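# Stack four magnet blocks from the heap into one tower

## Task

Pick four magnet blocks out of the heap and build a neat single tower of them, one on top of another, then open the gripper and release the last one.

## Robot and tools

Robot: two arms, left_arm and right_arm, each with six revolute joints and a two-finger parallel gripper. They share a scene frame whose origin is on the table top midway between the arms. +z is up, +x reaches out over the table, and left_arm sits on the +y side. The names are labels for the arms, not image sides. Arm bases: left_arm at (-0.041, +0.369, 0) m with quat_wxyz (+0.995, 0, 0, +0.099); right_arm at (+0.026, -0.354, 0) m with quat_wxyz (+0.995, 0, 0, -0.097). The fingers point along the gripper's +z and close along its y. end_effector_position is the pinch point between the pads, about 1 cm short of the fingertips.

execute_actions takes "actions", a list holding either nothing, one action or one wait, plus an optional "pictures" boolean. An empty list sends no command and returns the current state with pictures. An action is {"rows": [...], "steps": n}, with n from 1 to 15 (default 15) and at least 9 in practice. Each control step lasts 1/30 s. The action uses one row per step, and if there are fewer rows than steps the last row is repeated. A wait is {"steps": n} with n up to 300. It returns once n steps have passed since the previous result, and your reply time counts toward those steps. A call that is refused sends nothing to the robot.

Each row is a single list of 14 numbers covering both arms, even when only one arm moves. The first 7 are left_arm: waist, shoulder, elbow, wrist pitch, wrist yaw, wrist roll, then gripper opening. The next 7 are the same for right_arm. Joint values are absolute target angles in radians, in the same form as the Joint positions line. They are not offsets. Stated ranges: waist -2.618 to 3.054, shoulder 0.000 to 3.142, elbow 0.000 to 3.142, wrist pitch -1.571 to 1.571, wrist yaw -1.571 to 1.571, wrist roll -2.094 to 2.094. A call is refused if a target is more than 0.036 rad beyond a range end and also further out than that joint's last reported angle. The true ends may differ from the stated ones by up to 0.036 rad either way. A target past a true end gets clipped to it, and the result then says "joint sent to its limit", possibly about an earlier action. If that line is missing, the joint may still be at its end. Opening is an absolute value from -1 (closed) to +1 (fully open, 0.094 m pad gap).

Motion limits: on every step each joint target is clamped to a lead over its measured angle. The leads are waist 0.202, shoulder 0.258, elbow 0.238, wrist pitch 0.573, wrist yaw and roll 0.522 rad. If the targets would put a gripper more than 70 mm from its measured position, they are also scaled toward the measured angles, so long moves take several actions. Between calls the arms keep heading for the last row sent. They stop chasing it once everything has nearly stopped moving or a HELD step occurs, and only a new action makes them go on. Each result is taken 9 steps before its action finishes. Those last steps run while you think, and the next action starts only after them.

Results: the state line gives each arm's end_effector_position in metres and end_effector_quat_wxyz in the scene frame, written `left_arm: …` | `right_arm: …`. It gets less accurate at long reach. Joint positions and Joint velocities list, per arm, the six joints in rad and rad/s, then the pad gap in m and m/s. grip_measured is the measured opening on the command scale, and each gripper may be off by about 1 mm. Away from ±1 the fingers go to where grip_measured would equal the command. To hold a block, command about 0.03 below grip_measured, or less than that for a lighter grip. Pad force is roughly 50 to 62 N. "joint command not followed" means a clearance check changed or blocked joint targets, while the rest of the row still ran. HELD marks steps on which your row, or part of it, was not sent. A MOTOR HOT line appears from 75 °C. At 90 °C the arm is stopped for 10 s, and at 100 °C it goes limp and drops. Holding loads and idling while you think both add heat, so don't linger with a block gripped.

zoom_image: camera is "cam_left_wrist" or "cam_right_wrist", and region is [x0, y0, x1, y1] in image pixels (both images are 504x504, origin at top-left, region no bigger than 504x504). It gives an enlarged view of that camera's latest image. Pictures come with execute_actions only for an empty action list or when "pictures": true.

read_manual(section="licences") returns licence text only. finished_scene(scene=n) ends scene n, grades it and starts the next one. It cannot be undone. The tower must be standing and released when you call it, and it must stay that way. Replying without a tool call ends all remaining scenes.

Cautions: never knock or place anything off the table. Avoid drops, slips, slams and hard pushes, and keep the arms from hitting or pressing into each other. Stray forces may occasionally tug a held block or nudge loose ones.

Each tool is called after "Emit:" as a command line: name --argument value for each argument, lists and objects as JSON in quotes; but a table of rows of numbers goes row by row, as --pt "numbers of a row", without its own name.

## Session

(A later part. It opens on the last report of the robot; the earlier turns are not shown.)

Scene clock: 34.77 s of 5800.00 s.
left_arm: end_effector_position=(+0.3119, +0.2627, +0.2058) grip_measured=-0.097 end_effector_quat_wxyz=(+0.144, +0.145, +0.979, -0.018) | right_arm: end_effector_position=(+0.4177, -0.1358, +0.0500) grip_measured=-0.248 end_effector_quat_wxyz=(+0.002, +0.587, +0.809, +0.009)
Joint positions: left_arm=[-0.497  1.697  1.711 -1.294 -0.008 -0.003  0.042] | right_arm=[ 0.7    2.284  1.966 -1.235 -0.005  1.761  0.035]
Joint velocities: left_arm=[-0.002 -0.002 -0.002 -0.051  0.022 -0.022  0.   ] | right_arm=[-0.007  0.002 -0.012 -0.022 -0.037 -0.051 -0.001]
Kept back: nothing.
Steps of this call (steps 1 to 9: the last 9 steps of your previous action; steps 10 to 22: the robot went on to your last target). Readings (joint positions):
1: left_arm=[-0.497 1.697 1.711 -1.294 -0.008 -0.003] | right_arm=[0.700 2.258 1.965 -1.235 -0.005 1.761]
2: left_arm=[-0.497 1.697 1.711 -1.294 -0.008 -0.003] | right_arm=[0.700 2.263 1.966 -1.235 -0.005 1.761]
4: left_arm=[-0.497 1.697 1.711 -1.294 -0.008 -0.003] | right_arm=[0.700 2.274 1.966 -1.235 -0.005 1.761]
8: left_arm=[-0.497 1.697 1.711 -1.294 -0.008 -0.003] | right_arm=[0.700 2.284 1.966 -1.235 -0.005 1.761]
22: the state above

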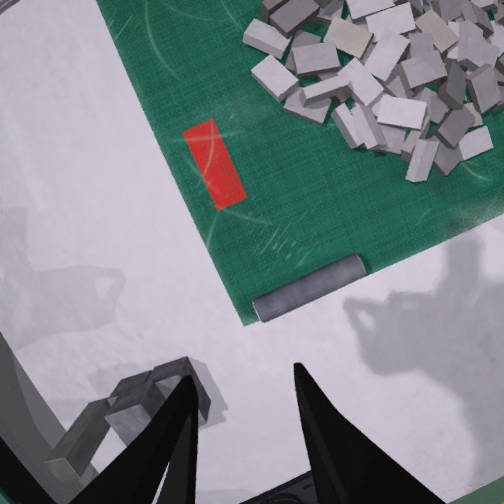

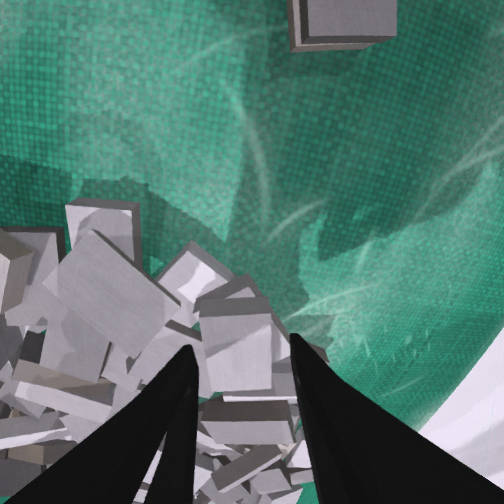

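Emit:
execute_actions --actions '[{"rows":[[-0.5,1.7,1.7,-1.3,0,0,-0.1,0.71,2.29,1.98,-1.215,0,1.83,-0.3],[-0.5,1.7,1.7,-1.3,0,0,-0.1,0.71,2.3,1.98,-1.215,0,1.83,-0.3],[-0.5,1.7,1.7,-1.3,0,0,-0.1,0.71,2.308,1.98,-1.215,0,1.83,-0.3]]}]'

Emit:
execute_actions --actions '[{"rows":[[-0.5,1.7,1.7,-1.3,0,0,-0.1,0.71,2.305,1.98,-1.215,0,1.83,-0.37],[-0.5,1.7,1.7,-1.3,0,0,-0.1,0.71,2.305,1.98,-1.215,0,1.83,-0.43],[-0.5,1.7,1.7,-1.3,0,0,-0.1,0.71,2.305,1.98,-1.215,0,1.83,-0.48],[-0.5,1.7,1.7,-1.3,0,0,-0.1,0.71,2.305,1.98,-1.215,0,1.83,-0.54]]}]' --pictures true

Scene clock: 35.63 s of 5800.00 s.
left_arm: end_effector_position=(+0.3119, +0.2627, +0.2058) grip_measured=-0.097 end_effector_quat_wxyz=(+0.144, +0.145, +0.979, -0.018) | right_arm: end_effector_position=(+0.4193, -0.1349, +0.0442) grip_measured=-0.298 end_effector_quat_wxyz=(+0.001, +0.605, +0.797, +0.008)
Joint positions: left_arm=[-0.497  1.697  1.711 -1.294 -0.008 -0.003  0.042] | right_arm=[ 0.7    2.298  1.966 -1.223 -0.005  1.804  0.033]
Joint velocities: left_arm=[-0.007 -0.012  0.012 -0.007 -0.007 -0.022 -0.002] | right_arm=[ 0.007  0.129  0.002  0.051 -0.022  0.051  0.001]
Steps of this call (steps 1 to 15: the robot went on to your last target; steps 16 to 20: nothing new was sent; steps 21 to 26: the first 6 steps of this action). Readings (joint positions):
21: left_arm=[-0.497 1.697 1.711 -1.294 -0.008 -0.003] | right_arm=[0.700 2.284 1.966 -1.233 -0.005 1.770]
22: left_arm=[-0.497 1.697 1.711 -1.294 -0.008 -0.003] | right_arm=[0.700 2.286 1.966 -1.231 -0.005 1.780]
24: left_arm=[-0.497 1.697 1.711 -1.294 -0.008 -0.003] | right_arm=[0.700 2.290 1.966 -1.226 -0.005 1.795]
26: the state above

Scene clock: 36.13 s of 5800.00 s.
left_arm: end_effector_position=(+0.3119, +0.2627, +0.2058) grip_measured=-0.097 end_effector_quat_wxyz=(+0.144, +0.145, +0.979, -0.018) | right_arm: end_effector_position=(+0.4193, -0.1349, +0.0389) grip_measured=-0.487 end_effector_quat_wxyz=(-0.001, +0.611, +0.792, +0.004)
Joint positions: left_arm=[-0.497  1.697  1.711 -1.294 -0.008 -0.003  0.042] | right_arm=[ 0.7    2.31   1.966 -1.22  -0.005  1.82   0.024]
Joint velocities: left_arm=[ 0.012  0.002  0.002 -0.051 -0.037  0.007 -0.001] | right_arm=[-0.007  0.007  0.017  0.037 -0.051  0.037  0.001]
Steps of this call (steps 1 to 9: the last 9 steps of your previous action; steps 10 to 15: the first 6 steps of this action). Readings (joint positions):
10: left_arm=[-0.497 1.697 1.711 -1.294 -0.008 -0.003] | right_arm=[0.700 2.310 1.966 -1.220 -0.005 1.818]
11: left_arm=[-0.497 1.697 1.711 -1.294 -0.008 -0.003] | right_arm=[0.700 2.310 1.966 -1.220 -0.005 1.819]
13: left_arm=[-0.497 1.697 1.711 -1.294 -0.008 -0.003] | right_arm=[0.700 2.310 1.966 -1.220 -0.005 1.819]
15: the state above

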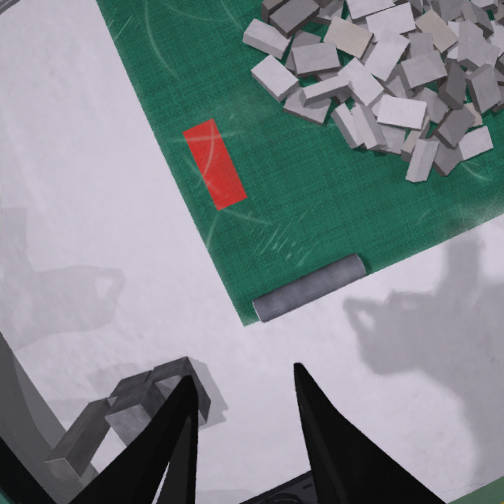

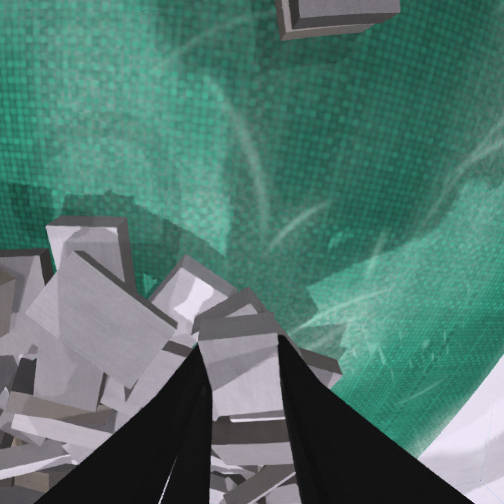

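Emit:
execute_actions --actions '[{"rows":[[-0.5,1.7,1.7,-1.3,0,0,-0.1,0.71,2.27,1.98,-1.24,0,1.83,-0.54],[-0.5,1.7,1.7,-1.3,0,0,-0.1,0.71,2.24,1.97,-1.26,0,1.83,-0.54],[-0.5,1.7,1.7,-1.3,0,0,-0.1,0.71,2.21,1.95,-1.27,0,1.83,-0.54],[-0.5,1.7,1.7,-1.3,0,0,-0.1,0.71,2.18,1.92,-1.27,0,1.83,-0.54],[-0.5,1.7,1.7,-1.3,0,0,-0.1,0.71,2.15,1.89,-1.27,0,1.83,-0.54],[-0.5,1.7,1.7,-1.3,0,0,-0.1,0.71,2.12,1.85,-1.27,0,1.83,-0.54]],"steps":15}]'

Emit:
execute_actions --actions '[{"rows":[[-0.5,1.7,1.7,-1.3,0,0,-0.1,0.67,2.1,1.82,-1.25,0,1.78,-0.54],[-0.5,1.7,1.7,-1.3,0,0,-0.1,0.63,2.09,1.79,-1.23,0,1.73,-0.54],[-0.5,1.7,1.7,-1.3,0,0,-0.1,0.59,2.08,1.77,-1.21,0,1.68,-0.54],[-0.5,1.7,1.7,-1.3,0,0,-0.1,0.55,2.07,1.75,-1.2,0,1.63,-0.54],[-0.5,1.7,1.7,-1.3,0,0,-0.1,0.51,2.06,1.72,-1.18,0,1.58,-0.54],[-0.5,1.7,1.7,-1.3,0,0,-0.1,0.47,2.06,1.7,-1.16,0,1.53,-0.54],[-0.5,1.7,1.7,-1.3,0,0,-0.1,0.44,2.06,1.68,-1.14,0,1.5,-0.54],[-0.5,1.7,1.7,-1.3,0,0,-0.1,0.405,2.06,1.655,-1.13,0,1.47,-0.54]],"steps":15}]'

Emit:
execute_actions --actions '[{"steps":25}]' --pictures true

Scene clock: 37.70 s of 5800.00 s.
left_arm: end_effector_position=(+0.3119, +0.2627, +0.2058) grip_measured=-0.097 end_effector_quat_wxyz=(+0.144, +0.145, +0.979, -0.018) | right_arm: end_effector_position=(+0.4071, -0.1416, +0.0565) grip_measured=-0.487 end_effector_quat_wxyz=(+0.001, +0.611, +0.792, +0.007)
Joint positions: left_arm=[-0.497  1.697  1.711 -1.294 -0.008 -0.003  0.042] | right_arm=[ 0.7    2.231  1.902 -1.229 -0.005  1.82   0.024]
Joint velocities: left_arm=[ 0.012 -0.002 -0.002 -0.007  0.051  0.051 -0.   ] | right_arm=[ 0.002 -0.955 -0.833 -0.081  0.037  0.037 -0.   ]
Steps of this call (steps 1 to 9: the last 9 steps of your previous action; steps 10 to 15: the robot went on to your last target; steps 16 to 41: nothing new was sent; steps 42 to 47: the first 6 steps of this action). Readings (joint positions):
42: left_arm=[-0.497 1.697 1.711 -1.294 -0.008 -0.003] | right_arm=[0.700 2.310 1.966 -1.220 -0.005 1.820]
43: left_arm=[-0.497 1.697 1.711 -1.294 -0.008 -0.003] | right_arm=[0.700 2.308 1.966 -1.221 -0.005 1.820]
45: left_arm=[-0.497 1.697 1.711 -1.294 -0.008 -0.003] | right_arm=[0.700 2.285 1.950 -1.225 -0.005 1.820]
47: the state above

Scene clock: 38.20 s of 5800.00 s.
left_arm: end_effector_position=(+0.3119, +0.2627, +0.2058) grip_measured=-0.097 end_effector_quat_wxyz=(+0.144, +0.145, +0.979, -0.018) | right_arm: end_effector_position=(+0.3997, -0.1950, +0.0690) grip_measured=-0.487 end_effector_quat_wxyz=(-0.005, +0.603, +0.798, +0.007)
Joint positions: left_arm=[-0.497  1.697  1.711 -1.294 -0.008 -0.003  0.042] | right_arm=[ 0.588  2.103  1.748 -1.209 -0.017  1.689  0.024]
Joint velocities: left_arm=[ 0.007  0.002  0.017 -0.095 -0.007 -0.037  0.   ] | right_arm=[-1.219 -0.154 -0.676  0.374 -0.081 -0.989 -0.   ]
Steps of this call (steps 1 to 9: the last 9 steps of your previous action; steps 10 to 15: the first 6 steps of this action). Readings (joint positions):
10: left_arm=[-0.497 1.697 1.711 -1.294 -0.008 -0.003] | right_arm=[0.698 2.128 1.855 -1.257 -0.005 1.816]
11: left_arm=[-0.497 1.697 1.711 -1.294 -0.008 -0.003] | right_arm=[0.692 2.124 1.840 -1.249 -0.006 1.802]
13: left_arm=[-0.497 1.697 1.711 -1.294 -0.008 -0.003] | right_arm=[0.658 2.113 1.798 -1.231 -0.013 1.755]
15: the state above

Scene clock: 39.03 s of 5800.00 s.
left_arm: end_effector_position=(+0.3119, +0.2627, +0.2058) grip_measured=-0.097 end_effector_quat_wxyz=(+0.144, +0.145, +0.979, -0.018) | right_arm: end_effector_position=(+0.4161, -0.2693, +0.0491) grip_measured=-0.487 end_effector_quat_wxyz=(-0.001, +0.592, +0.806, -0.001)
Joint positions: left_arm=[-0.497  1.697  1.711 -1.294 -0.008 -0.003  0.042] | right_arm=[ 0.407  2.097  1.66  -1.136 -0.     1.48   0.024]
Joint velocities: left_arm=[ 0.002 -0.012  0.007 -0.051 -0.066  0.051 -0.   ] | right_arm=[ 0.002  0.007  0.002  0.081 -0.095 -0.037  0.   ]
Kept back: nothing.
Steps of this call (steps 1 to 9: the last 9 steps of your previous action; steps 10 to 25: the robot went on to your last target). Readings (joint positions):
1: left_arm=[-0.497 1.697 1.711 -1.294 -0.008 -0.003] | right_arm=[0.543 2.099 1.726 -1.196 -0.017 1.654]
2: left_arm=[-0.497 1.697 1.711 -1.294 -0.008 -0.003] | right_arm=[0.495 2.097 1.704 -1.182 -0.016 1.620]
4: left_arm=[-0.497 1.697 1.711 -1.294 -0.008 -0.003] | right_arm=[0.410 2.097 1.673 -1.161 -0.006 1.569]
8: left_arm=[-0.497 1.697 1.711 -1.294 -0.008 -0.003] | right_arm=[0.358 2.097 1.660 -1.151 0.011 1.516]
25: the state above

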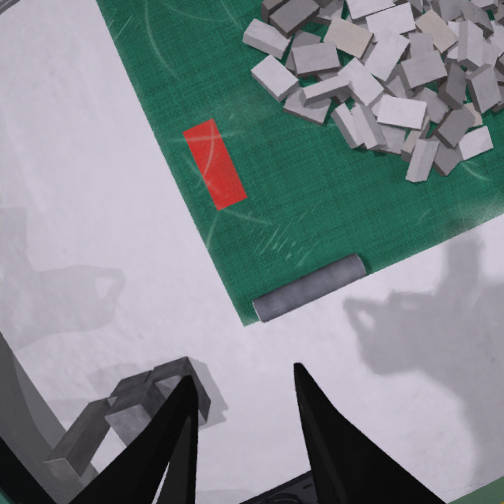

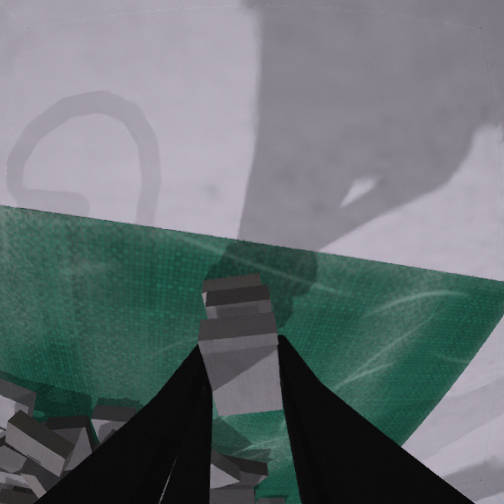

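Emit:
execute_actions --actions '[{"rows":[[-0.5,1.7,1.7,-1.3,0,0,-0.1,0.41,2.08,1.655,-1.12,0,1.47,-0.54],[-0.5,1.7,1.7,-1.3,0,0,-0.1,0.41,2.095,1.655,-1.11,0,1.47,-0.54],[-0.5,1.7,1.7,-1.3,0,0,-0.1,0.41,2.105,1.655,-1.105,0,1.47,-0.54]],"steps":15}]'

Emit:
execute_actions --actions '[{"steps":20}]' --pictures true

Emit:
zoom_image --camera "cam_right_wrist" --region '[160,250,330,420]'

Scene clock: 39.57 s of 5800.00 s.
left_arm: end_effector_position=(+0.3119, +0.2627, +0.2058) grip_measured=-0.097 end_effector_quat_wxyz=(+0.144, +0.145, +0.979, -0.018) | right_arm: end_effector_position=(+0.4202, -0.2685, +0.0491) grip_measured=-0.487 end_effector_quat_wxyz=(+0.005, +0.592, +0.806, +0.005)
Joint positions: left_arm=[-0.497  1.697  1.711 -1.294 -0.008 -0.003  0.042] | right_arm=[ 0.407  2.097  1.66  -1.119 -0.     1.479  0.024]
Joint velocities: left_arm=[-0.007  0.007  0.007  0.022 -0.022 -0.11  -0.   ] | right_arm=[-0.002 -0.012 -0.007  0.037  0.037  0.066 -0.002]
Steps of this call (steps 1 to 10: the robot went on to your last target; steps 11 to 16: the first 6 steps of this action). Readings (joint positions):
11: left_arm=[-0.497 1.697 1.711 -1.294 -0.008 -0.003] | right_arm=[0.407 2.097 1.660 -1.135 -0.000 1.479]
12: left_arm=[-0.497 1.697 1.711 -1.294 -0.008 -0.003] | right_arm=[0.407 2.097 1.660 -1.133 -0.000 1.479]
14: left_arm=[-0.497 1.697 1.711 -1.294 -0.008 -0.003] | right_arm=[0.407 2.097 1.660 -1.125 -0.000 1.479]
16: the state above

Scene clock: 40.23 s of 5800.00 s.
left_arm: end_effector_position=(+0.3119, +0.2627, +0.2058) grip_measured=-0.097 end_effector_quat_wxyz=(+0.144, +0.145, +0.979, -0.018) | right_arm: end_effector_position=(+0.4221, -0.2681, +0.0491) grip_measured=-0.487 end_effector_quat_wxyz=(+0.007, +0.592, +0.806, +0.008)
Joint positions: left_arm=[-0.497  1.697  1.711 -1.294 -0.008 -0.003  0.042] | right_arm=[ 0.407  2.097  1.66  -1.112 -0.     1.479  0.024]
Joint velocities: left_arm=[ 0.007 -0.012  0.002 -0.051  0.125  0.022  0.001] | right_arm=[ 0.002 -0.012  0.017 -0.022 -0.066 -0.022 -0.001]
Kept back: nothing.
Steps of this call (steps 1 to 9: the last 9 steps of your previous action; steps 10 to 15: the robot went on to your last target; steps 16 to 20: nothing new was sent). Readings (joint positions):
1: left_arm=[-0.497 1.697 1.711 -1.294 -0.008 -0.003] | right_arm=[0.407 2.097 1.660 -1.117 -0.000 1.479]
2: left_arm=[-0.497 1.697 1.711 -1.294 -0.008 -0.003] | right_arm=[0.407 2.097 1.660 -1.116 -0.000 1.479]
4: left_arm=[-0.497 1.697 1.711 -1.294 -0.008 -0.003] | right_arm=[0.407 2.097 1.660 -1.114 -0.000 1.479]
8: left_arm=[-0.497 1.697 1.711 -1.294 -0.008 -0.003] | right_arm=[0.407 2.097 1.660 -1.112 -0.000 1.479]
20: the state above
All arms were judged still, so your last target was given up. Only a new action makes them travel on or press farther. Fingers that are still opening or closing keep moving.

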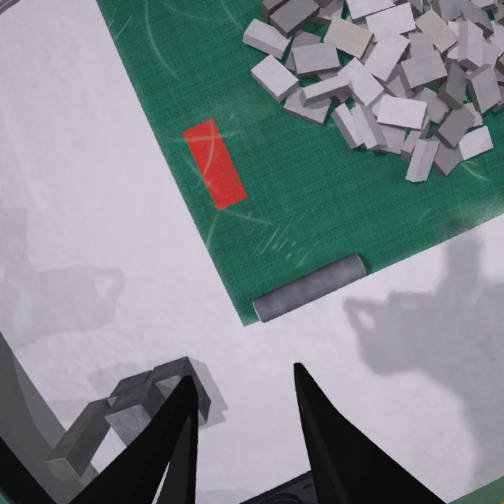

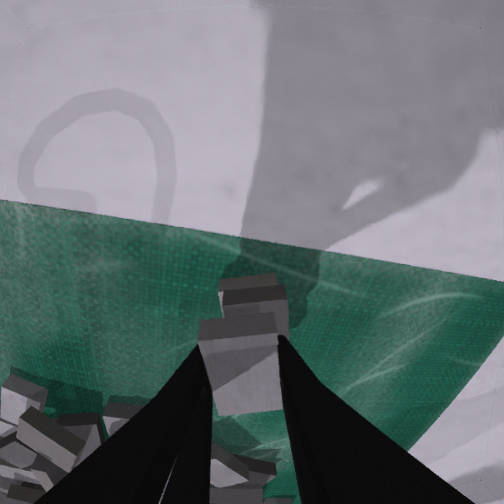

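Region (160, 250, 330, 420) of cam_right_wrist's 504x504 image, scaled by 2.965, with more detail than that image has.

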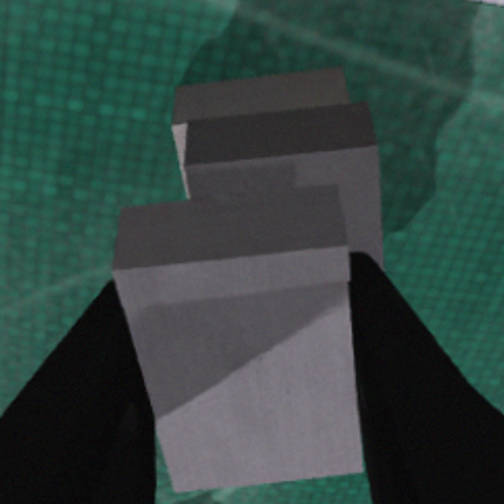

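Need r≈.399; along-axis fine.

Emit:
execute_actions --actions '[{"rows":[[-0.5,1.7,1.7,-1.3,0,0,-0.1,0.41,2.11,1.655,-1.13,0,1.49,-0.54],[-0.5,1.7,1.7,-1.3,0,0,-0.1,0.41,2.11,1.655,-1.145,0,1.5,-0.54],[-0.5,1.7,1.7,-1.3,0,0,-0.1,0.41,2.12,1.655,-1.145,0,1.51,-0.54]],"steps":15}]'

Emit:
execute_actions --actions '[{"steps":20}]' --pictures true

Emit:
zoom_image --camera "cam_right_wrist" --region '[160,250,330,420]'

Scene clock: 40.83 s of 5800.00 s.
left_arm: end_effector_position=(+0.3119, +0.2627, +0.2058) grip_measured=-0.097 end_effector_quat_wxyz=(+0.144, +0.145, +0.979, -0.018) | right_arm: end_effector_position=(+0.4178, -0.2690, +0.0419) grip_measured=-0.487 end_effector_quat_wxyz=(-0.003, +0.597, +0.802, -0.003)
Joint positions: left_arm=[-0.497  1.697  1.711 -1.294 -0.008 -0.003  0.042] | right_arm=[ 0.407  2.116  1.66  -1.124 -0.     1.492  0.024]
Joint velocities: left_arm=[ 0.007  0.002 -0.012 -0.037 -0.051 -0.007  0.   ] | right_arm=[ 0.002  0.105  0.002 -0.037  0.022 -0.007 -0.001]
Steps of this call (steps 1 to 12: nothing new was sent; steps 13 to 18: the first 6 steps of this action). Readings (joint positions):
13: left_arm=[-0.497 1.697 1.711 -1.294 -0.008 -0.003] | right_arm=[0.407 2.098 1.660 -1.112 -0.000 1.480]
14: left_arm=[-0.497 1.697 1.711 -1.294 -0.008 -0.003] | right_arm=[0.407 2.100 1.660 -1.114 -0.000 1.481]
16: left_arm=[-0.497 1.697 1.711 -1.294 -0.008 -0.003] | right_arm=[0.407 2.107 1.660 -1.119 -0.000 1.488]
18: the state above

Scene clock: 41.50 s of 5800.00 s.
left_arm: end_effector_position=(+0.3119, +0.2627, +0.2058) grip_measured=-0.097 end_effector_quat_wxyz=(+0.144, +0.145, +0.979, -0.018) | right_arm: end_effector_position=(+0.4156, -0.2695, +0.0384) grip_measured=-0.487 end_effector_quat_wxyz=(-0.008, +0.600, +0.800, -0.009)
Joint positions: left_arm=[-0.497  1.697  1.711 -1.294 -0.008 -0.003  0.042] | right_arm=[ 0.407  2.125  1.66  -1.13  -0.     1.5    0.024]
Joint velocities: left_arm=[ 0.002 -0.012 -0.002  0.051 -0.051 -0.037 -0.   ] | right_arm=[-0.012 -0.002  0.002  0.051  0.007 -0.022 -0.   ]
Kept back: nothing.
Steps of this call (steps 1 to 9: the last 9 steps of your previous action; steps 10 to 15: the robot went on to your last target; steps 16 to 20: nothing new was sent). Readings (joint positions):
1: left_arm=[-0.497 1.697 1.711 -1.294 -0.008 -0.003] | right_arm=[0.407 2.120 1.660 -1.125 -0.000 1.494]
2: left_arm=[-0.497 1.697 1.711 -1.294 -0.008 -0.003] | right_arm=[0.407 2.123 1.660 -1.127 -0.000 1.495]
4: left_arm=[-0.497 1.697 1.711 -1.294 -0.008 -0.003] | right_arm=[0.407 2.125 1.660 -1.128 -0.000 1.497]
8: left_arm=[-0.497 1.697 1.711 -1.294 -0.008 -0.003] | right_arm=[0.407 2.125 1.660 -1.129 -0.000 1.499]
20: the state above
All arms were judged still, so your last target was given up. Only a new action makes them travel on or press farther. Fingers that are still opening or closing keep moving.

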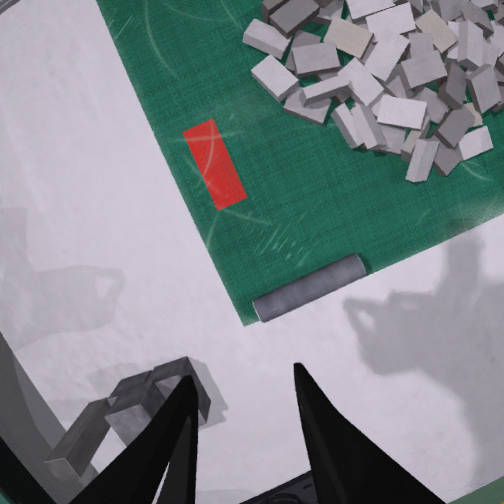

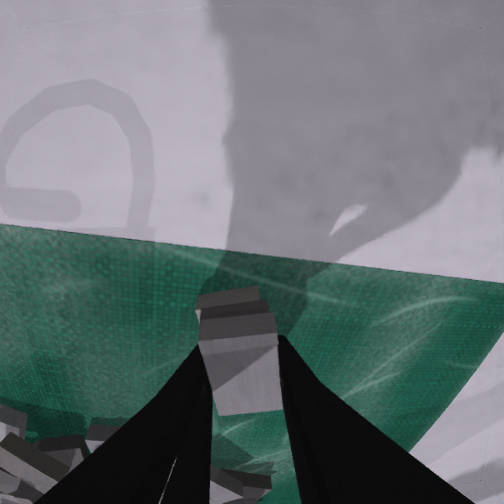

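Region (160, 250, 330, 420) of cam_right_wrist's 504x504 image, scaled by 2.965, with more detail than that image has.

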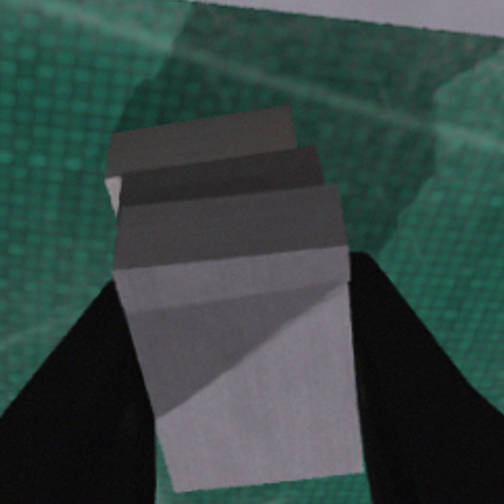

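Close; square later. Release and view.

Emit:
execute_actions --actions '[{"rows":[[-0.5,1.7,1.7,-1.3,0,0,-0.1,0.41,2.11,1.655,-1.13,0,1.5,-0.4],[-0.5,1.7,1.7,-1.3,0,0,-0.1,0.41,2.11,1.655,-1.13,0,1.5,-0.2],[-0.5,1.7,1.7,-1.3,0,0,-0.1,0.41,2.11,1.655,-1.13,0,1.5,-0.2],[-0.5,1.7,1.7,-1.3,0,0,-0.1,0.41,2.11,1.655,-1.13,0,1.5,-0.2],[-0.5,1.7,1.7,-1.3,0,0,-0.1,0.41,2.11,1.655,-1.13,0,1.5,-0.2],[-0.5,1.7,1.7,-1.3,0,0,-0.1,0.41,2.11,1.655,-1.13,0,1.5,-0.2],[-0.5,1.7,1.7,-1.3,0,0,-0.1,0.41,2.08,1.655,-1.14,0,1.5,-0.2],[-0.5,1.7,1.7,-1.3,0,0,-0.1,0.41,2.05,1.655,-1.15,0,1.5,-0.2],[-0.5,1.7,1.7,-1.3,0,0,-0.1,0.41,2.02,1.655,-1.16,0,1.5,-0.2]],"steps":15}]'

Emit:
execute_actions --actions '[{"rows":[[-0.5,1.7,1.7,-1.3,0,0,-0.1,0.43,2.02,1.69,-1.19,0,1.35,-0.2],[-0.5,1.7,1.7,-1.3,0,0,-0.1,0.46,2.02,1.72,-1.22,0,1.2,-0.2],[-0.5,1.7,1.7,-1.3,0,0,-0.1,0.49,2.02,1.75,-1.25,0,1.05,-0.2],[-0.5,1.7,1.7,-1.3,0,0,-0.1,0.52,2.02,1.77,-1.27,0,0.9,-0.2],[-0.5,1.7,1.7,-1.3,0,0,-0.1,0.55,2.02,1.79,-1.29,0,0.75,-0.2],[-0.5,1.7,1.7,-1.3,0,0,-0.1,0.58,2.02,1.8,-1.31,0,0.6,-0.2],[-0.5,1.7,1.7,-1.3,0,0,-0.1,0.61,2.02,1.8,-1.33,0,0.45,-0.2],[-0.5,1.7,1.7,-1.3,0,0,-0.1,0.64,2.02,1.8,-1.33,0,0.3,-0.2],[-0.5,1.7,1.7,-1.3,0,0,-0.1,0.67,2.02,1.8,-1.33,0,0.15,-0.2],[-0.5,1.7,1.7,-1.3,0,0,-0.1,0.7,2.02,1.8,-1.33,0,0,-0.2]],"steps":15}]'

Emit:
execute_actions --actions '[{"steps":30}]' --pictures true

Scene clock: 42.47 s of 5800.00 s.
left_arm: end_effector_position=(+0.3119, +0.2627, +0.2058) grip_measured=-0.097 end_effector_quat_wxyz=(+0.144, +0.145, +0.979, -0.018) | right_arm: end_effector_position=(+0.4156, -0.2695, +0.0384) grip_measured=-0.202 end_effector_quat_wxyz=(-0.008, +0.600, +0.800, -0.009)
Joint positions: left_arm=[-0.497  1.697  1.711 -1.294 -0.008 -0.003  0.042] | right_arm=[ 0.407  2.125  1.66  -1.13  -0.     1.5    0.037]
Joint velocities: left_arm=[ 0.012 -0.012 -0.002 -0.037 -0.007 -0.007 -0.   ] | right_arm=[-0.002 -0.007 -0.022  0.037  0.007  0.007  0.   ]
Steps of this call (steps 1 to 23: nothing new was sent; steps 24 to 29: the first 6 steps of this action). Readings (joint positions):
24: left_arm=[-0.497 1.697 1.711 -1.294 -0.008 -0.003] | right_arm=[0.407 2.125 1.660 -1.130 -0.000 1.500]
25: left_arm=[-0.497 1.697 1.711 -1.294 -0.008 -0.003] | right_arm=[0.407 2.125 1.660 -1.130 -0.000 1.500]
27: left_arm=[-0.497 1.697 1.711 -1.294 -0.008 -0.003] | right_arm=[0.407 2.125 1.660 -1.130 -0.000 1.500]
29: the state above

Scene clock: 42.97 s of 5800.00 s.
left_arm: end_effector_position=(+0.3119, +0.2627, +0.2058) grip_measured=-0.097 end_effector_quat_wxyz=(+0.144, +0.145, +0.979, -0.018) | right_arm: end_effector_position=(+0.4108, -0.2364, +0.0931) grip_measured=-0.202 end_effector_quat_wxyz=(+0.021, +0.382, +0.924, +0.014)
Joint positions: left_arm=[-0.497  1.697  1.711 -1.294 -0.008 -0.003  0.042] | right_arm=[ 0.492  2.035  1.742 -1.228  0.005  1.082  0.038]
Joint velocities: left_arm=[-0.002 -0.002  0.007 -0.037  0.022 -0.007  0.   ] | right_arm=[ 0.882  0.002  0.632 -0.374 -0.022 -2.835 -0.002]
Steps of this call (steps 1 to 9: the last 9 steps of your previous action; steps 10 to 15: the first 6 steps of this action). Readings (joint positions):
10: left_arm=[-0.497 1.697 1.711 -1.294 -0.008 -0.003] | right_arm=[0.408 2.033 1.660 -1.148 -0.000 1.478]
11: left_arm=[-0.497 1.697 1.711 -1.294 -0.008 -0.003] | right_arm=[0.412 2.033 1.668 -1.160 0.001 1.431]
13: left_arm=[-0.497 1.697 1.711 -1.294 -0.008 -0.003] | right_arm=[0.439 2.035 1.699 -1.195 0.003 1.278]
15: the state above

Scene clock: 43.97 s of 5800.00 s.
left_arm: end_effector_position=(+0.3119, +0.2627, +0.2058) grip_measured=-0.097 end_effector_quat_wxyz=(+0.144, +0.145, +0.979, -0.018) | right_arm: end_effector_position=(+0.3652, -0.1631, +0.1024) grip_measured=-0.202 end_effector_quat_wxyz=(-0.003, -0.246, +0.969, +0.002)
Joint positions: left_arm=[-0.497  1.697  1.711 -1.294 -0.008 -0.003  0.042] | right_arm=[ 0.703  2.035  1.78  -1.32  -0.005  0.012  0.038]
Joint velocities: left_arm=[ 0.002 -0.017  0.017  0.007 -0.007 -0.051 -0.   ] | right_arm=[ 0.002 -0.002  0.002  0.007 -0.022 -0.095  0.   ]
Kept back: nothing.
Steps of this call (steps 1 to 9: the last 9 steps of your previous action; steps 10 to 30: the robot went on to your last target). Readings (joint positions):
1: left_arm=[-0.497 1.697 1.711 -1.294 -0.008 -0.003] | right_arm=[0.526 2.035 1.760 -1.240 0.005 0.983]
2: left_arm=[-0.497 1.697 1.711 -1.294 -0.008 -0.003] | right_arm=[0.563 2.035 1.773 -1.250 0.005 0.884]
4: left_arm=[-0.497 1.697 1.711 -1.294 -0.008 -0.003] | right_arm=[0.639 2.035 1.780 -1.265 0.004 0.686]
8: left_arm=[-0.497 1.697 1.711 -1.294 -0.008 -0.003] | right_arm=[0.730 2.035 1.780 -1.296 -0.008 0.316]
30: the state above

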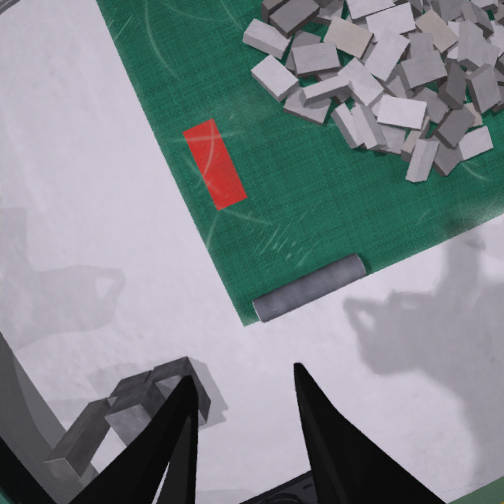

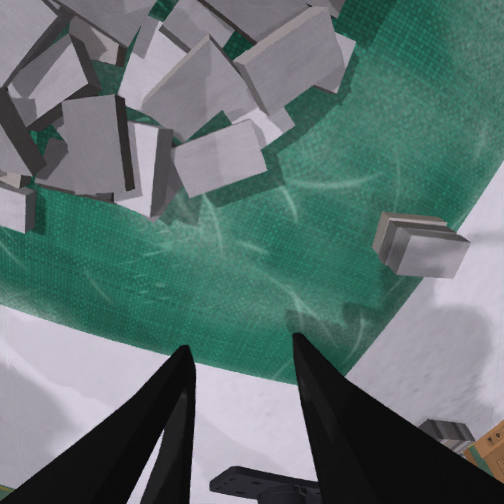

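Emit:
execute_actions --actions '[{"rows":[[-0.5,1.7,1.7,-1.3,0,0,-0.1,0.71,2.04,1.82,-1.32,0,0.2,-0.2],[-0.5,1.7,1.7,-1.3,0,0,-0.1,0.71,2.06,1.84,-1.31,0,0.4,-0.2],[-0.5,1.7,1.7,-1.3,0,0,-0.1,0.71,2.08,1.86,-1.3,0,0.6,-0.2],[-0.5,1.7,1.7,-1.3,0,0,-0.1,0.71,2.1,1.88,-1.29,0,0.8,-0.2],[-0.5,1.7,1.7,-1.3,0,0,-0.1,0.71,2.12,1.9,-1.28,0,1.0,-0.2],[-0.5,1.7,1.7,-1.3,0,0,-0.1,0.71,2.14,1.91,-1.27,0,1.2,-0.2],[-0.5,1.7,1.7,-1.3,0,0,-0.1,0.71,2.16,1.92,-1.26,0,1.38,-0.2],[-0.5,1.7,1.7,-1.3,0,0,-0.1,0.71,2.18,1.93,-1.25,0,1.38,-0.2],[-0.5,1.7,1.7,-1.3,0,0,-0.1,0.71,2.2,1.94,-1.24,0,1.38,-0.2],[-0.5,1.7,1.7,-1.3,0,0,-0.1,0.71,2.22,1.94,-1.23,0,1.38,-0.2],[-0.5,1.7,1.7,-1.3,0,0,-0.1,0.71,2.24,1.94,-1.22,0,1.38,-0.2]],"steps":15}]'

Emit:
execute_actions --actions '[{"steps":30}]' --pictures true

Scene clock: 44.87 s of 5800.00 s.
left_arm: end_effector_position=(+0.3119, +0.2627, +0.2058) grip_measured=-0.097 end_effector_quat_wxyz=(+0.144, +0.145, +0.979, -0.018) | right_arm: end_effector_position=(+0.3846, -0.1523, +0.1025) grip_measured=-0.202 end_effector_quat_wxyz=(+0.013, -0.011, +1.000, +0.010)
Joint positions: left_arm=[-0.497  1.697  1.711 -1.294 -0.008 -0.003  0.042] | right_arm=[ 0.703  2.091  1.862 -1.309 -0.005  0.487  0.038]
Joint velocities: left_arm=[-0.017  0.012  0.002 -0.007 -0.022 -0.022  0.001] | right_arm=[-0.002  0.496  0.52   0.242 -0.007  2.806  0.   ]
Steps of this call (steps 1 to 15: the robot went on to your last target; steps 16 to 21: nothing new was sent; steps 22 to 27: the first 6 steps of this action). Readings (joint positions):
22: left_arm=[-0.497 1.697 1.711 -1.294 -0.008 -0.003] | right_arm=[0.703 2.035 1.782 -1.320 -0.005 0.038]
23: left_arm=[-0.497 1.697 1.711 -1.294 -0.008 -0.003] | right_arm=[0.703 2.039 1.789 -1.322 -0.005 0.100]
25: left_arm=[-0.497 1.697 1.711 -1.294 -0.008 -0.003] | right_arm=[0.703 2.059 1.822 -1.321 -0.005 0.289]
27: the state above

Scene clock: 45.87 s of 5800.00 s.
left_arm: end_effector_position=(+0.3119, +0.2627, +0.2058) grip_measured=-0.097 end_effector_quat_wxyz=(+0.144, +0.145, +0.979, -0.018) | right_arm: end_effector_position=(+0.4080, -0.1393, +0.0463) grip_measured=-0.201 end_effector_quat_wxyz=(-0.003, +0.417, +0.909, +0.000)
Joint positions: left_arm=[-0.497  1.697  1.711 -1.294 -0.008 -0.003  0.042] | right_arm=[ 0.703  2.263  1.916 -1.227 -0.005  1.369  0.038]
Joint velocities: left_arm=[-0.012 -0.022  0.022  0.066 -0.051  0.051 -0.001] | right_arm=[-0.012  0.002 -0.012  0.022  0.037 -0.037  0.   ]
Kept back: nothing.
Steps of this call (steps 1 to 9: the last 9 steps of your previous action; steps 10 to 30: the robot went on to your last target). Readings (joint positions):
1: left_arm=[-0.497 1.697 1.711 -1.294 -0.008 -0.003] | right_arm=[0.703 2.108 1.878 -1.300 -0.005 0.586]
2: left_arm=[-0.497 1.697 1.711 -1.294 -0.008 -0.003] | right_arm=[0.703 2.127 1.892 -1.290 -0.005 0.685]
4: left_arm=[-0.497 1.697 1.711 -1.294 -0.008 -0.003] | right_arm=[0.703 2.169 1.910 -1.270 -0.005 0.883]
8: left_arm=[-0.497 1.697 1.711 -1.294 -0.008 -0.003] | right_arm=[0.703 2.244 1.916 -1.239 -0.005 1.171]
30: the state above

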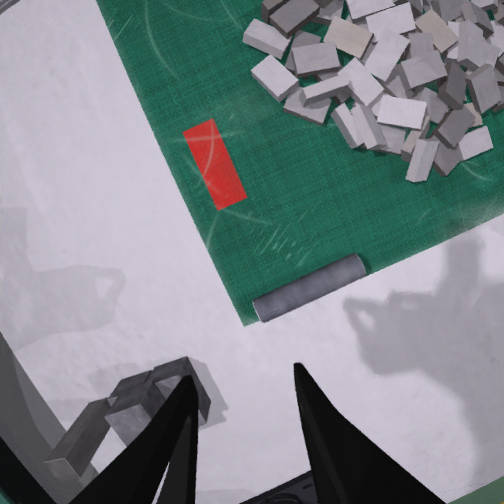

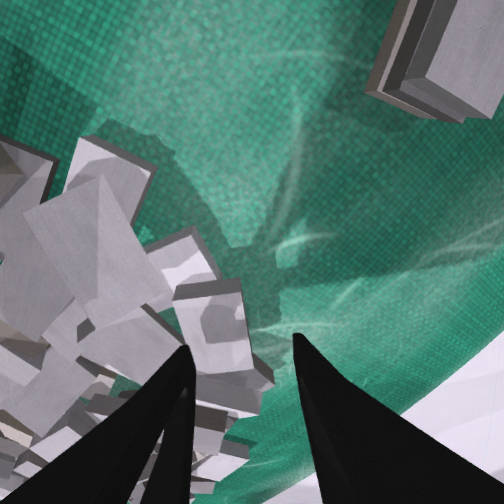

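Emit:
execute_actions --actions '[{"rows":[[-0.5,1.7,1.7,-1.3,0,0,-0.1,0.71,2.25,1.95,-1.2,0,1.38,-0.25],[-0.5,1.7,1.7,-1.3,0,0,-0.1,0.71,2.25,1.96,-1.185,0,1.38,-0.27],[-0.5,1.7,1.7,-1.3,0,0,-0.1,0.71,2.25,1.96,-1.185,0,1.38,-0.27],[-0.5,1.7,1.7,-1.3,0,0,-0.1,0.71,2.26,1.96,-1.185,0,1.38,-0.27],[-0.5,1.7,1.7,-1.3,0,0,-0.1,0.71,2.27,1.96,-1.185,0,1.38,-0.27],[-0.5,1.7,1.7,-1.3,0,0,-0.1,0.71,2.28,1.96,-1.185,0,1.38,-0.27],[-0.5,1.7,1.7,-1.3,0,0,-0.1,0.71,2.29,1.96,-1.185,0,1.38,-0.27]],"steps":15}]'

Emit:
execute_actions --actions '[{"steps":20}]' --pictures true

Scene clock: 46.53 s of 5800.00 s.
left_arm: end_effector_position=(+0.3119, +0.2627, +0.2058) grip_measured=-0.097 end_effector_quat_wxyz=(+0.144, +0.145, +0.979, -0.018) | right_arm: end_effector_position=(+0.4170, -0.1342, +0.0505) grip_measured=-0.268 end_effector_quat_wxyz=(+0.009, +0.418, +0.908, +0.016)
Joint positions: left_arm=[-0.497  1.697  1.711 -1.294 -0.008 -0.003  0.042] | right_arm=[ 0.703  2.263  1.932 -1.203 -0.005  1.37   0.034]
Joint velocities: left_arm=[-0.007  0.007 -0.022 -0.051  0.066  0.037 -0.001] | right_arm=[-0.002  0.002  0.046  0.051 -0.007  0.007 -0.   ]
Steps of this call (steps 1 to 14: the robot went on to your last target; steps 15 to 20: the first 6 steps of this action). Readings (joint positions):
15: left_arm=[-0.497 1.697 1.711 -1.294 -0.008 -0.003] | right_arm=[0.703 2.263 1.916 -1.225 -0.005 1.370]
16: left_arm=[-0.497 1.697 1.711 -1.294 -0.008 -0.003] | right_arm=[0.703 2.263 1.918 -1.222 -0.005 1.370]
18: left_arm=[-0.497 1.697 1.711 -1.294 -0.008 -0.003] | right_arm=[0.703 2.263 1.925 -1.212 -0.005 1.370]
20: the state above

Scene clock: 47.20 s of 5800.00 s.
left_arm: end_effector_position=(+0.3119, +0.2627, +0.2058) grip_measured=-0.097 end_effector_quat_wxyz=(+0.144, +0.145, +0.979, -0.018) | right_arm: end_effector_position=(+0.4186, -0.1334, +0.0390) grip_measured=-0.268 end_effector_quat_wxyz=(+0.004, +0.418, +0.909, +0.011)
Joint positions: left_arm=[-0.497  1.697  1.711 -1.294 -0.008 -0.003  0.042] | right_arm=[ 0.703  2.293  1.936 -1.192 -0.005  1.37   0.034]
Joint velocities: left_arm=[-0.017 -0.002  0.017  0.007  0.022  0.022  0.   ] | right_arm=[-0.002 -0.012 -0.012 -0.051 -0.022  0.051 -0.   ]
Kept back: nothing.
Steps of this call (steps 1 to 9: the last 9 steps of your previous action; steps 10 to 20: the robot went on to your last target). Readings (joint positions):
1: left_arm=[-0.497 1.697 1.711 -1.294 -0.008 -0.003] | right_arm=[0.703 2.265 1.934 -1.200 -0.005 1.370]
2: left_arm=[-0.497 1.697 1.711 -1.294 -0.008 -0.003] | right_arm=[0.703 2.268 1.936 -1.197 -0.005 1.370]
4: left_arm=[-0.497 1.697 1.711 -1.294 -0.008 -0.003] | right_arm=[0.703 2.276 1.936 -1.194 -0.005 1.370]
8: left_arm=[-0.497 1.697 1.711 -1.294 -0.008 -0.003] | right_arm=[0.703 2.291 1.936 -1.193 -0.005 1.370]
20: the state above

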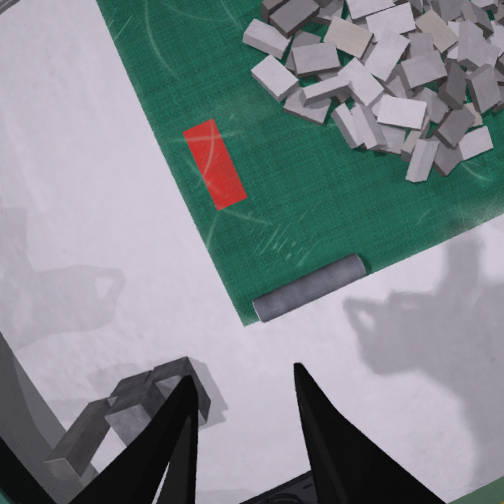

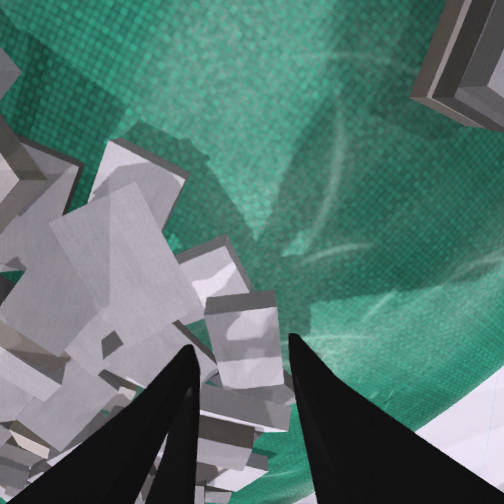

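Want left finger nearer the block: shift in ~4 mm.

Emit:
execute_actions --actions '[{"rows":[[-0.5,1.7,1.7,-1.3,0,0,-0.1,0.71,2.29,1.95,-1.215,0,1.4,-0.29],[-0.5,1.7,1.7,-1.3,0,0,-0.1,0.71,2.29,1.95,-1.215,0,1.41,-0.29],[-0.5,1.7,1.7,-1.3,0,0,-0.1,0.71,2.29,1.95,-1.215,0,1.41,-0.29],[-0.5,1.7,1.7,-1.3,0,0,-0.1,0.71,2.3,1.95,-1.215,0,1.41,-0.29],[-0.5,1.7,1.7,-1.3,0,0,-0.1,0.71,2.312,1.95,-1.215,0,1.41,-0.29]],"steps":15}]'

Emit:
execute_actions --actions '[{"steps":20}]' --pictures true

Scene clock: 47.80 s of 5800.00 s.
left_arm: end_effector_position=(+0.3119, +0.2627, +0.2058) grip_measured=-0.097 end_effector_quat_wxyz=(+0.144, +0.145, +0.979, -0.018) | right_arm: end_effector_position=(+0.4169, -0.1343, +0.0377) grip_measured=-0.288 end_effector_quat_wxyz=(+0.002, +0.427, +0.904, +0.007)
Joint positions: left_arm=[-0.497  1.697  1.711 -1.294 -0.008 -0.003  0.042] | right_arm=[ 0.703  2.296  1.936 -1.198 -0.005  1.391  0.033]
Joint velocities: left_arm=[-0.017 -0.002  0.002 -0.066  0.007 -0.139 -0.002] | right_arm=[-0.012  0.061 -0.002  0.022 -0.022  0.081  0.   ]
Steps of this call (steps 1 to 12: the robot went on to your last target; steps 13 to 18: the first 6 steps of this action). Readings (joint positions):
13: left_arm=[-0.497 1.697 1.711 -1.294 -0.008 -0.003] | right_arm=[0.703 2.293 1.936 -1.193 -0.005 1.373]
14: left_arm=[-0.497 1.697 1.711 -1.294 -0.008 -0.003] | right_arm=[0.703 2.293 1.936 -1.194 -0.005 1.378]
16: left_arm=[-0.497 1.697 1.711 -1.294 -0.008 -0.003] | right_arm=[0.703 2.293 1.936 -1.197 -0.005 1.386]
18: the state above

Scene clock: 48.47 s of 5800.00 s.
left_arm: end_effector_position=(+0.3119, +0.2627, +0.2058) grip_measured=-0.097 end_effector_quat_wxyz=(+0.144, +0.145, +0.979, -0.018) | right_arm: end_effector_position=(+0.4141, -0.1359, +0.0323) grip_measured=-0.288 end_effector_quat_wxyz=(-0.005, +0.431, +0.902, -0.002)
Joint positions: left_arm=[-0.497  1.697  1.711 -1.294 -0.008 -0.003  0.042] | right_arm=[ 0.703  2.308  1.936 -1.207 -0.005  1.399  0.033]
Joint velocities: left_arm=[ 0.002 -0.017 -0.012 -0.066 -0.066 -0.051  0.   ] | right_arm=[ 0.012 -0.012 -0.012  0.022 -0.022 -0.007  0.001]
Kept back: nothing.
Steps of this call (steps 1 to 9: the last 9 steps of your previous action; steps 10 to 20: the robot went on to your last target). Readings (joint positions):
1: left_arm=[-0.497 1.697 1.711 -1.294 -0.008 -0.003] | right_arm=[0.703 2.298 1.936 -1.199 -0.005 1.393]
2: left_arm=[-0.497 1.697 1.711 -1.294 -0.008 -0.003] | right_arm=[0.703 2.302 1.936 -1.199 -0.005 1.394]
4: left_arm=[-0.497 1.697 1.711 -1.294 -0.008 -0.003] | right_arm=[0.703 2.307 1.936 -1.204 -0.005 1.396]
8: left_arm=[-0.497 1.697 1.711 -1.294 -0.008 -0.003] | right_arm=[0.703 2.308 1.936 -1.207 -0.005 1.399]
20: the state above

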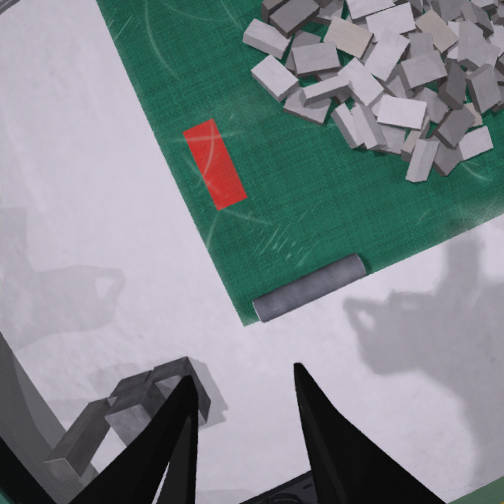

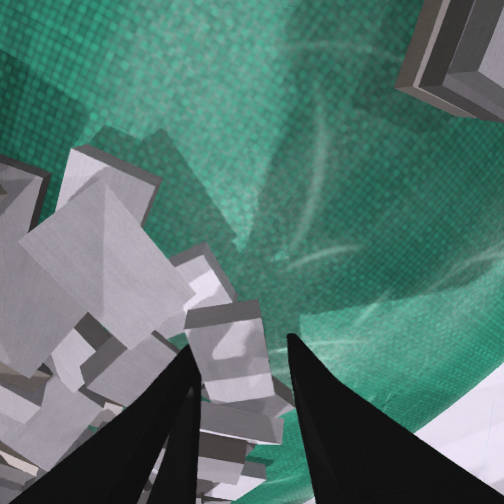

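Emit:
execute_actions --actions '[{"rows":[[-0.5,1.7,1.7,-1.3,0,0,-0.1,0.71,2.315,1.95,-1.195,0,1.36,-0.29],[-0.5,1.7,1.7,-1.3,0,0,-0.1,0.71,2.32,1.95,-1.195,0,1.36,-0.29],[-0.5,1.7,1.7,-1.3,0,0,-0.1,0.71,2.325,1.95,-1.195,0,1.36,-0.29]],"steps":12}]'

Emit:
execute_actions --actions '[{"rows":[[-0.5,1.7,1.7,-1.3,0,0,-0.1,0.71,2.31,1.95,-1.195,0,1.36,-0.34],[-0.5,1.7,1.7,-1.3,0,0,-0.1,0.71,2.31,1.95,-1.195,0,1.36,-0.39],[-0.5,1.7,1.7,-1.3,0,0,-0.1,0.71,2.31,1.95,-1.195,0,1.36,-0.44],[-0.5,1.7,1.7,-1.3,0,0,-0.1,0.71,2.31,1.95,-1.195,0,1.36,-0.49],[-0.5,1.7,1.7,-1.3,0,0,-0.1,0.71,2.31,1.95,-1.195,0,1.36,-0.54]],"steps":12}]'

Emit:
execute_actions --actions '[{"steps":12}]' --pictures true

Scene clock: 50.97 s of 5800.00 s.
left_arm: end_effector_position=(+0.3119, +0.2627, +0.2058) grip_measured=-0.097 end_effector_quat_wxyz=(+0.144, +0.145, +0.979, -0.018) | right_arm: end_effector_position=(+0.4140, -0.1359, +0.0320) grip_measured=-0.288 end_effector_quat_wxyz=(-0.005, +0.425, +0.905, -0.002)
Joint positions: left_arm=[-0.497  1.697  1.711 -1.294 -0.008 -0.003  0.042] | right_arm=[ 0.703  2.309  1.936 -1.207 -0.005  1.386  0.033]
Joint velocities: left_arm=[-0.007  0.012 -0.017 -0.007  0.095  0.022 -0.001] | right_arm=[-0.007 -0.007 -0.012 -0.051 -0.007 -0.183  0.   ]
Steps of this call (steps 1 to 15: the robot went on to your last target; steps 16 to 72: nothing new was sent; steps 73 to 75: the first 3 steps of this action). Readings (joint positions):
73: left_arm=[-0.497 1.697 1.711 -1.294 -0.008 -0.003] | right_arm=[0.703 2.308 1.936 -1.207 -0.005 1.395]
74: left_arm=[-0.497 1.697 1.711 -1.294 -0.008 -0.003] | right_arm=[0.703 2.308 1.936 -1.207 -0.005 1.390]
75: the state above

Scene clock: 51.37 s of 5800.00 s.
left_arm: end_effector_position=(+0.3119, +0.2627, +0.2058) grip_measured=-0.097 end_effector_quat_wxyz=(+0.144, +0.145, +0.979, -0.018) | right_arm: end_effector_position=(+0.4145, -0.1356, +0.0273) grip_measured=-0.416 end_effector_quat_wxyz=(-0.006, +0.418, +0.908, -0.004)
Joint positions: left_arm=[-0.497  1.697  1.711 -1.294 -0.008 -0.003  0.042] | right_arm=[ 0.703  2.32   1.936 -1.201 -0.005  1.371  0.027]
Joint velocities: left_arm=[-0.002  0.007 -0.022 -0.037  0.051 -0.022 -0.   ] | right_arm=[ 0.002 -0.002  0.007  0.037  0.066 -0.007 -0.044]
Steps of this call (steps 1 to 9: the last 9 steps of your previous action; steps 10 to 12: the first 3 steps of this action). Readings (joint positions):
10: left_arm=[-0.497 1.697 1.711 -1.294 -0.008 -0.003] | right_arm=[0.703 2.320 1.936 -1.206 -0.005 1.372]
11: left_arm=[-0.497 1.697 1.711 -1.294 -0.008 -0.003] | right_arm=[0.703 2.320 1.936 -1.203 -0.005 1.371]
12: the state above

Scene clock: 51.77 s of 5800.00 s.
left_arm: end_effector_position=(+0.3119, +0.2627, +0.2058) grip_measured=-0.097 end_effector_quat_wxyz=(+0.144, +0.145, +0.979, -0.018) | right_arm: end_effector_position=(+0.4148, -0.1355, +0.0273) grip_measured=-0.485 end_effector_quat_wxyz=(-0.006, +0.417, +0.909, -0.004)
Joint positions: left_arm=[-0.497  1.697  1.711 -1.294 -0.008 -0.003  0.042] | right_arm=[ 0.703  2.32   1.936 -1.199 -0.005  1.369  0.024]
Joint velocities: left_arm=[-0.012 -0.017 -0.017 -0.007 -0.022 -0.037 -0.   ] | right_arm=[ 0.002 -0.007  0.002  0.007  0.037 -0.051 -0.002]
Kept back: nothing.
Steps of this call (steps 1 to 9: the last 9 steps of your previous action; steps 10 to 12: the robot went on to your last target). Readings (joint positions):
1: left_arm=[-0.497 1.697 1.711 -1.294 -0.008 -0.003] | right_arm=[0.703 2.320 1.936 -1.199 -0.005 1.371]
2: left_arm=[-0.497 1.697 1.711 -1.294 -0.008 -0.003] | right_arm=[0.703 2.320 1.936 -1.199 -0.005 1.370]
4: left_arm=[-0.497 1.697 1.711 -1.294 -0.008 -0.003] | right_arm=[0.703 2.320 1.936 -1.199 -0.005 1.370]
8: left_arm=[-0.497 1.697 1.711 -1.294 -0.008 -0.003] | right_arm=[0.703 2.320 1.936 -1.199 -0.005 1.370]
12: the state above

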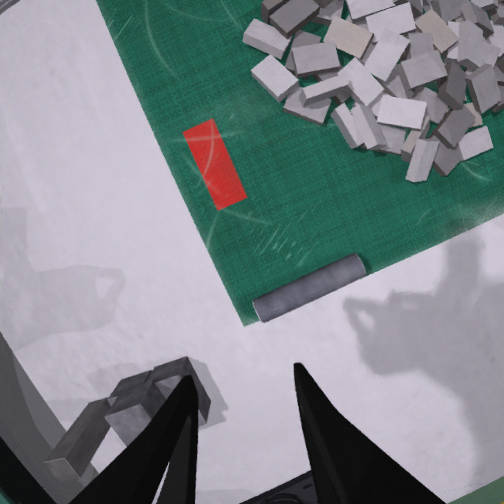

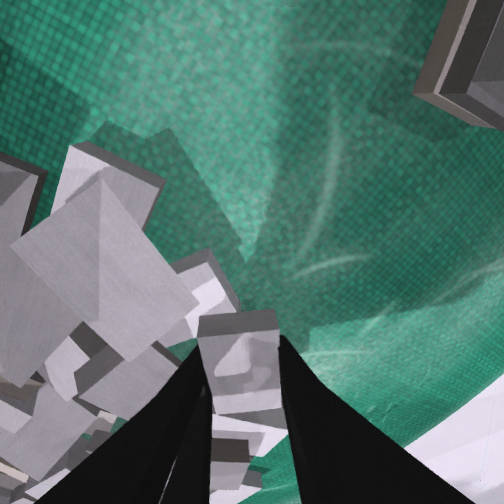

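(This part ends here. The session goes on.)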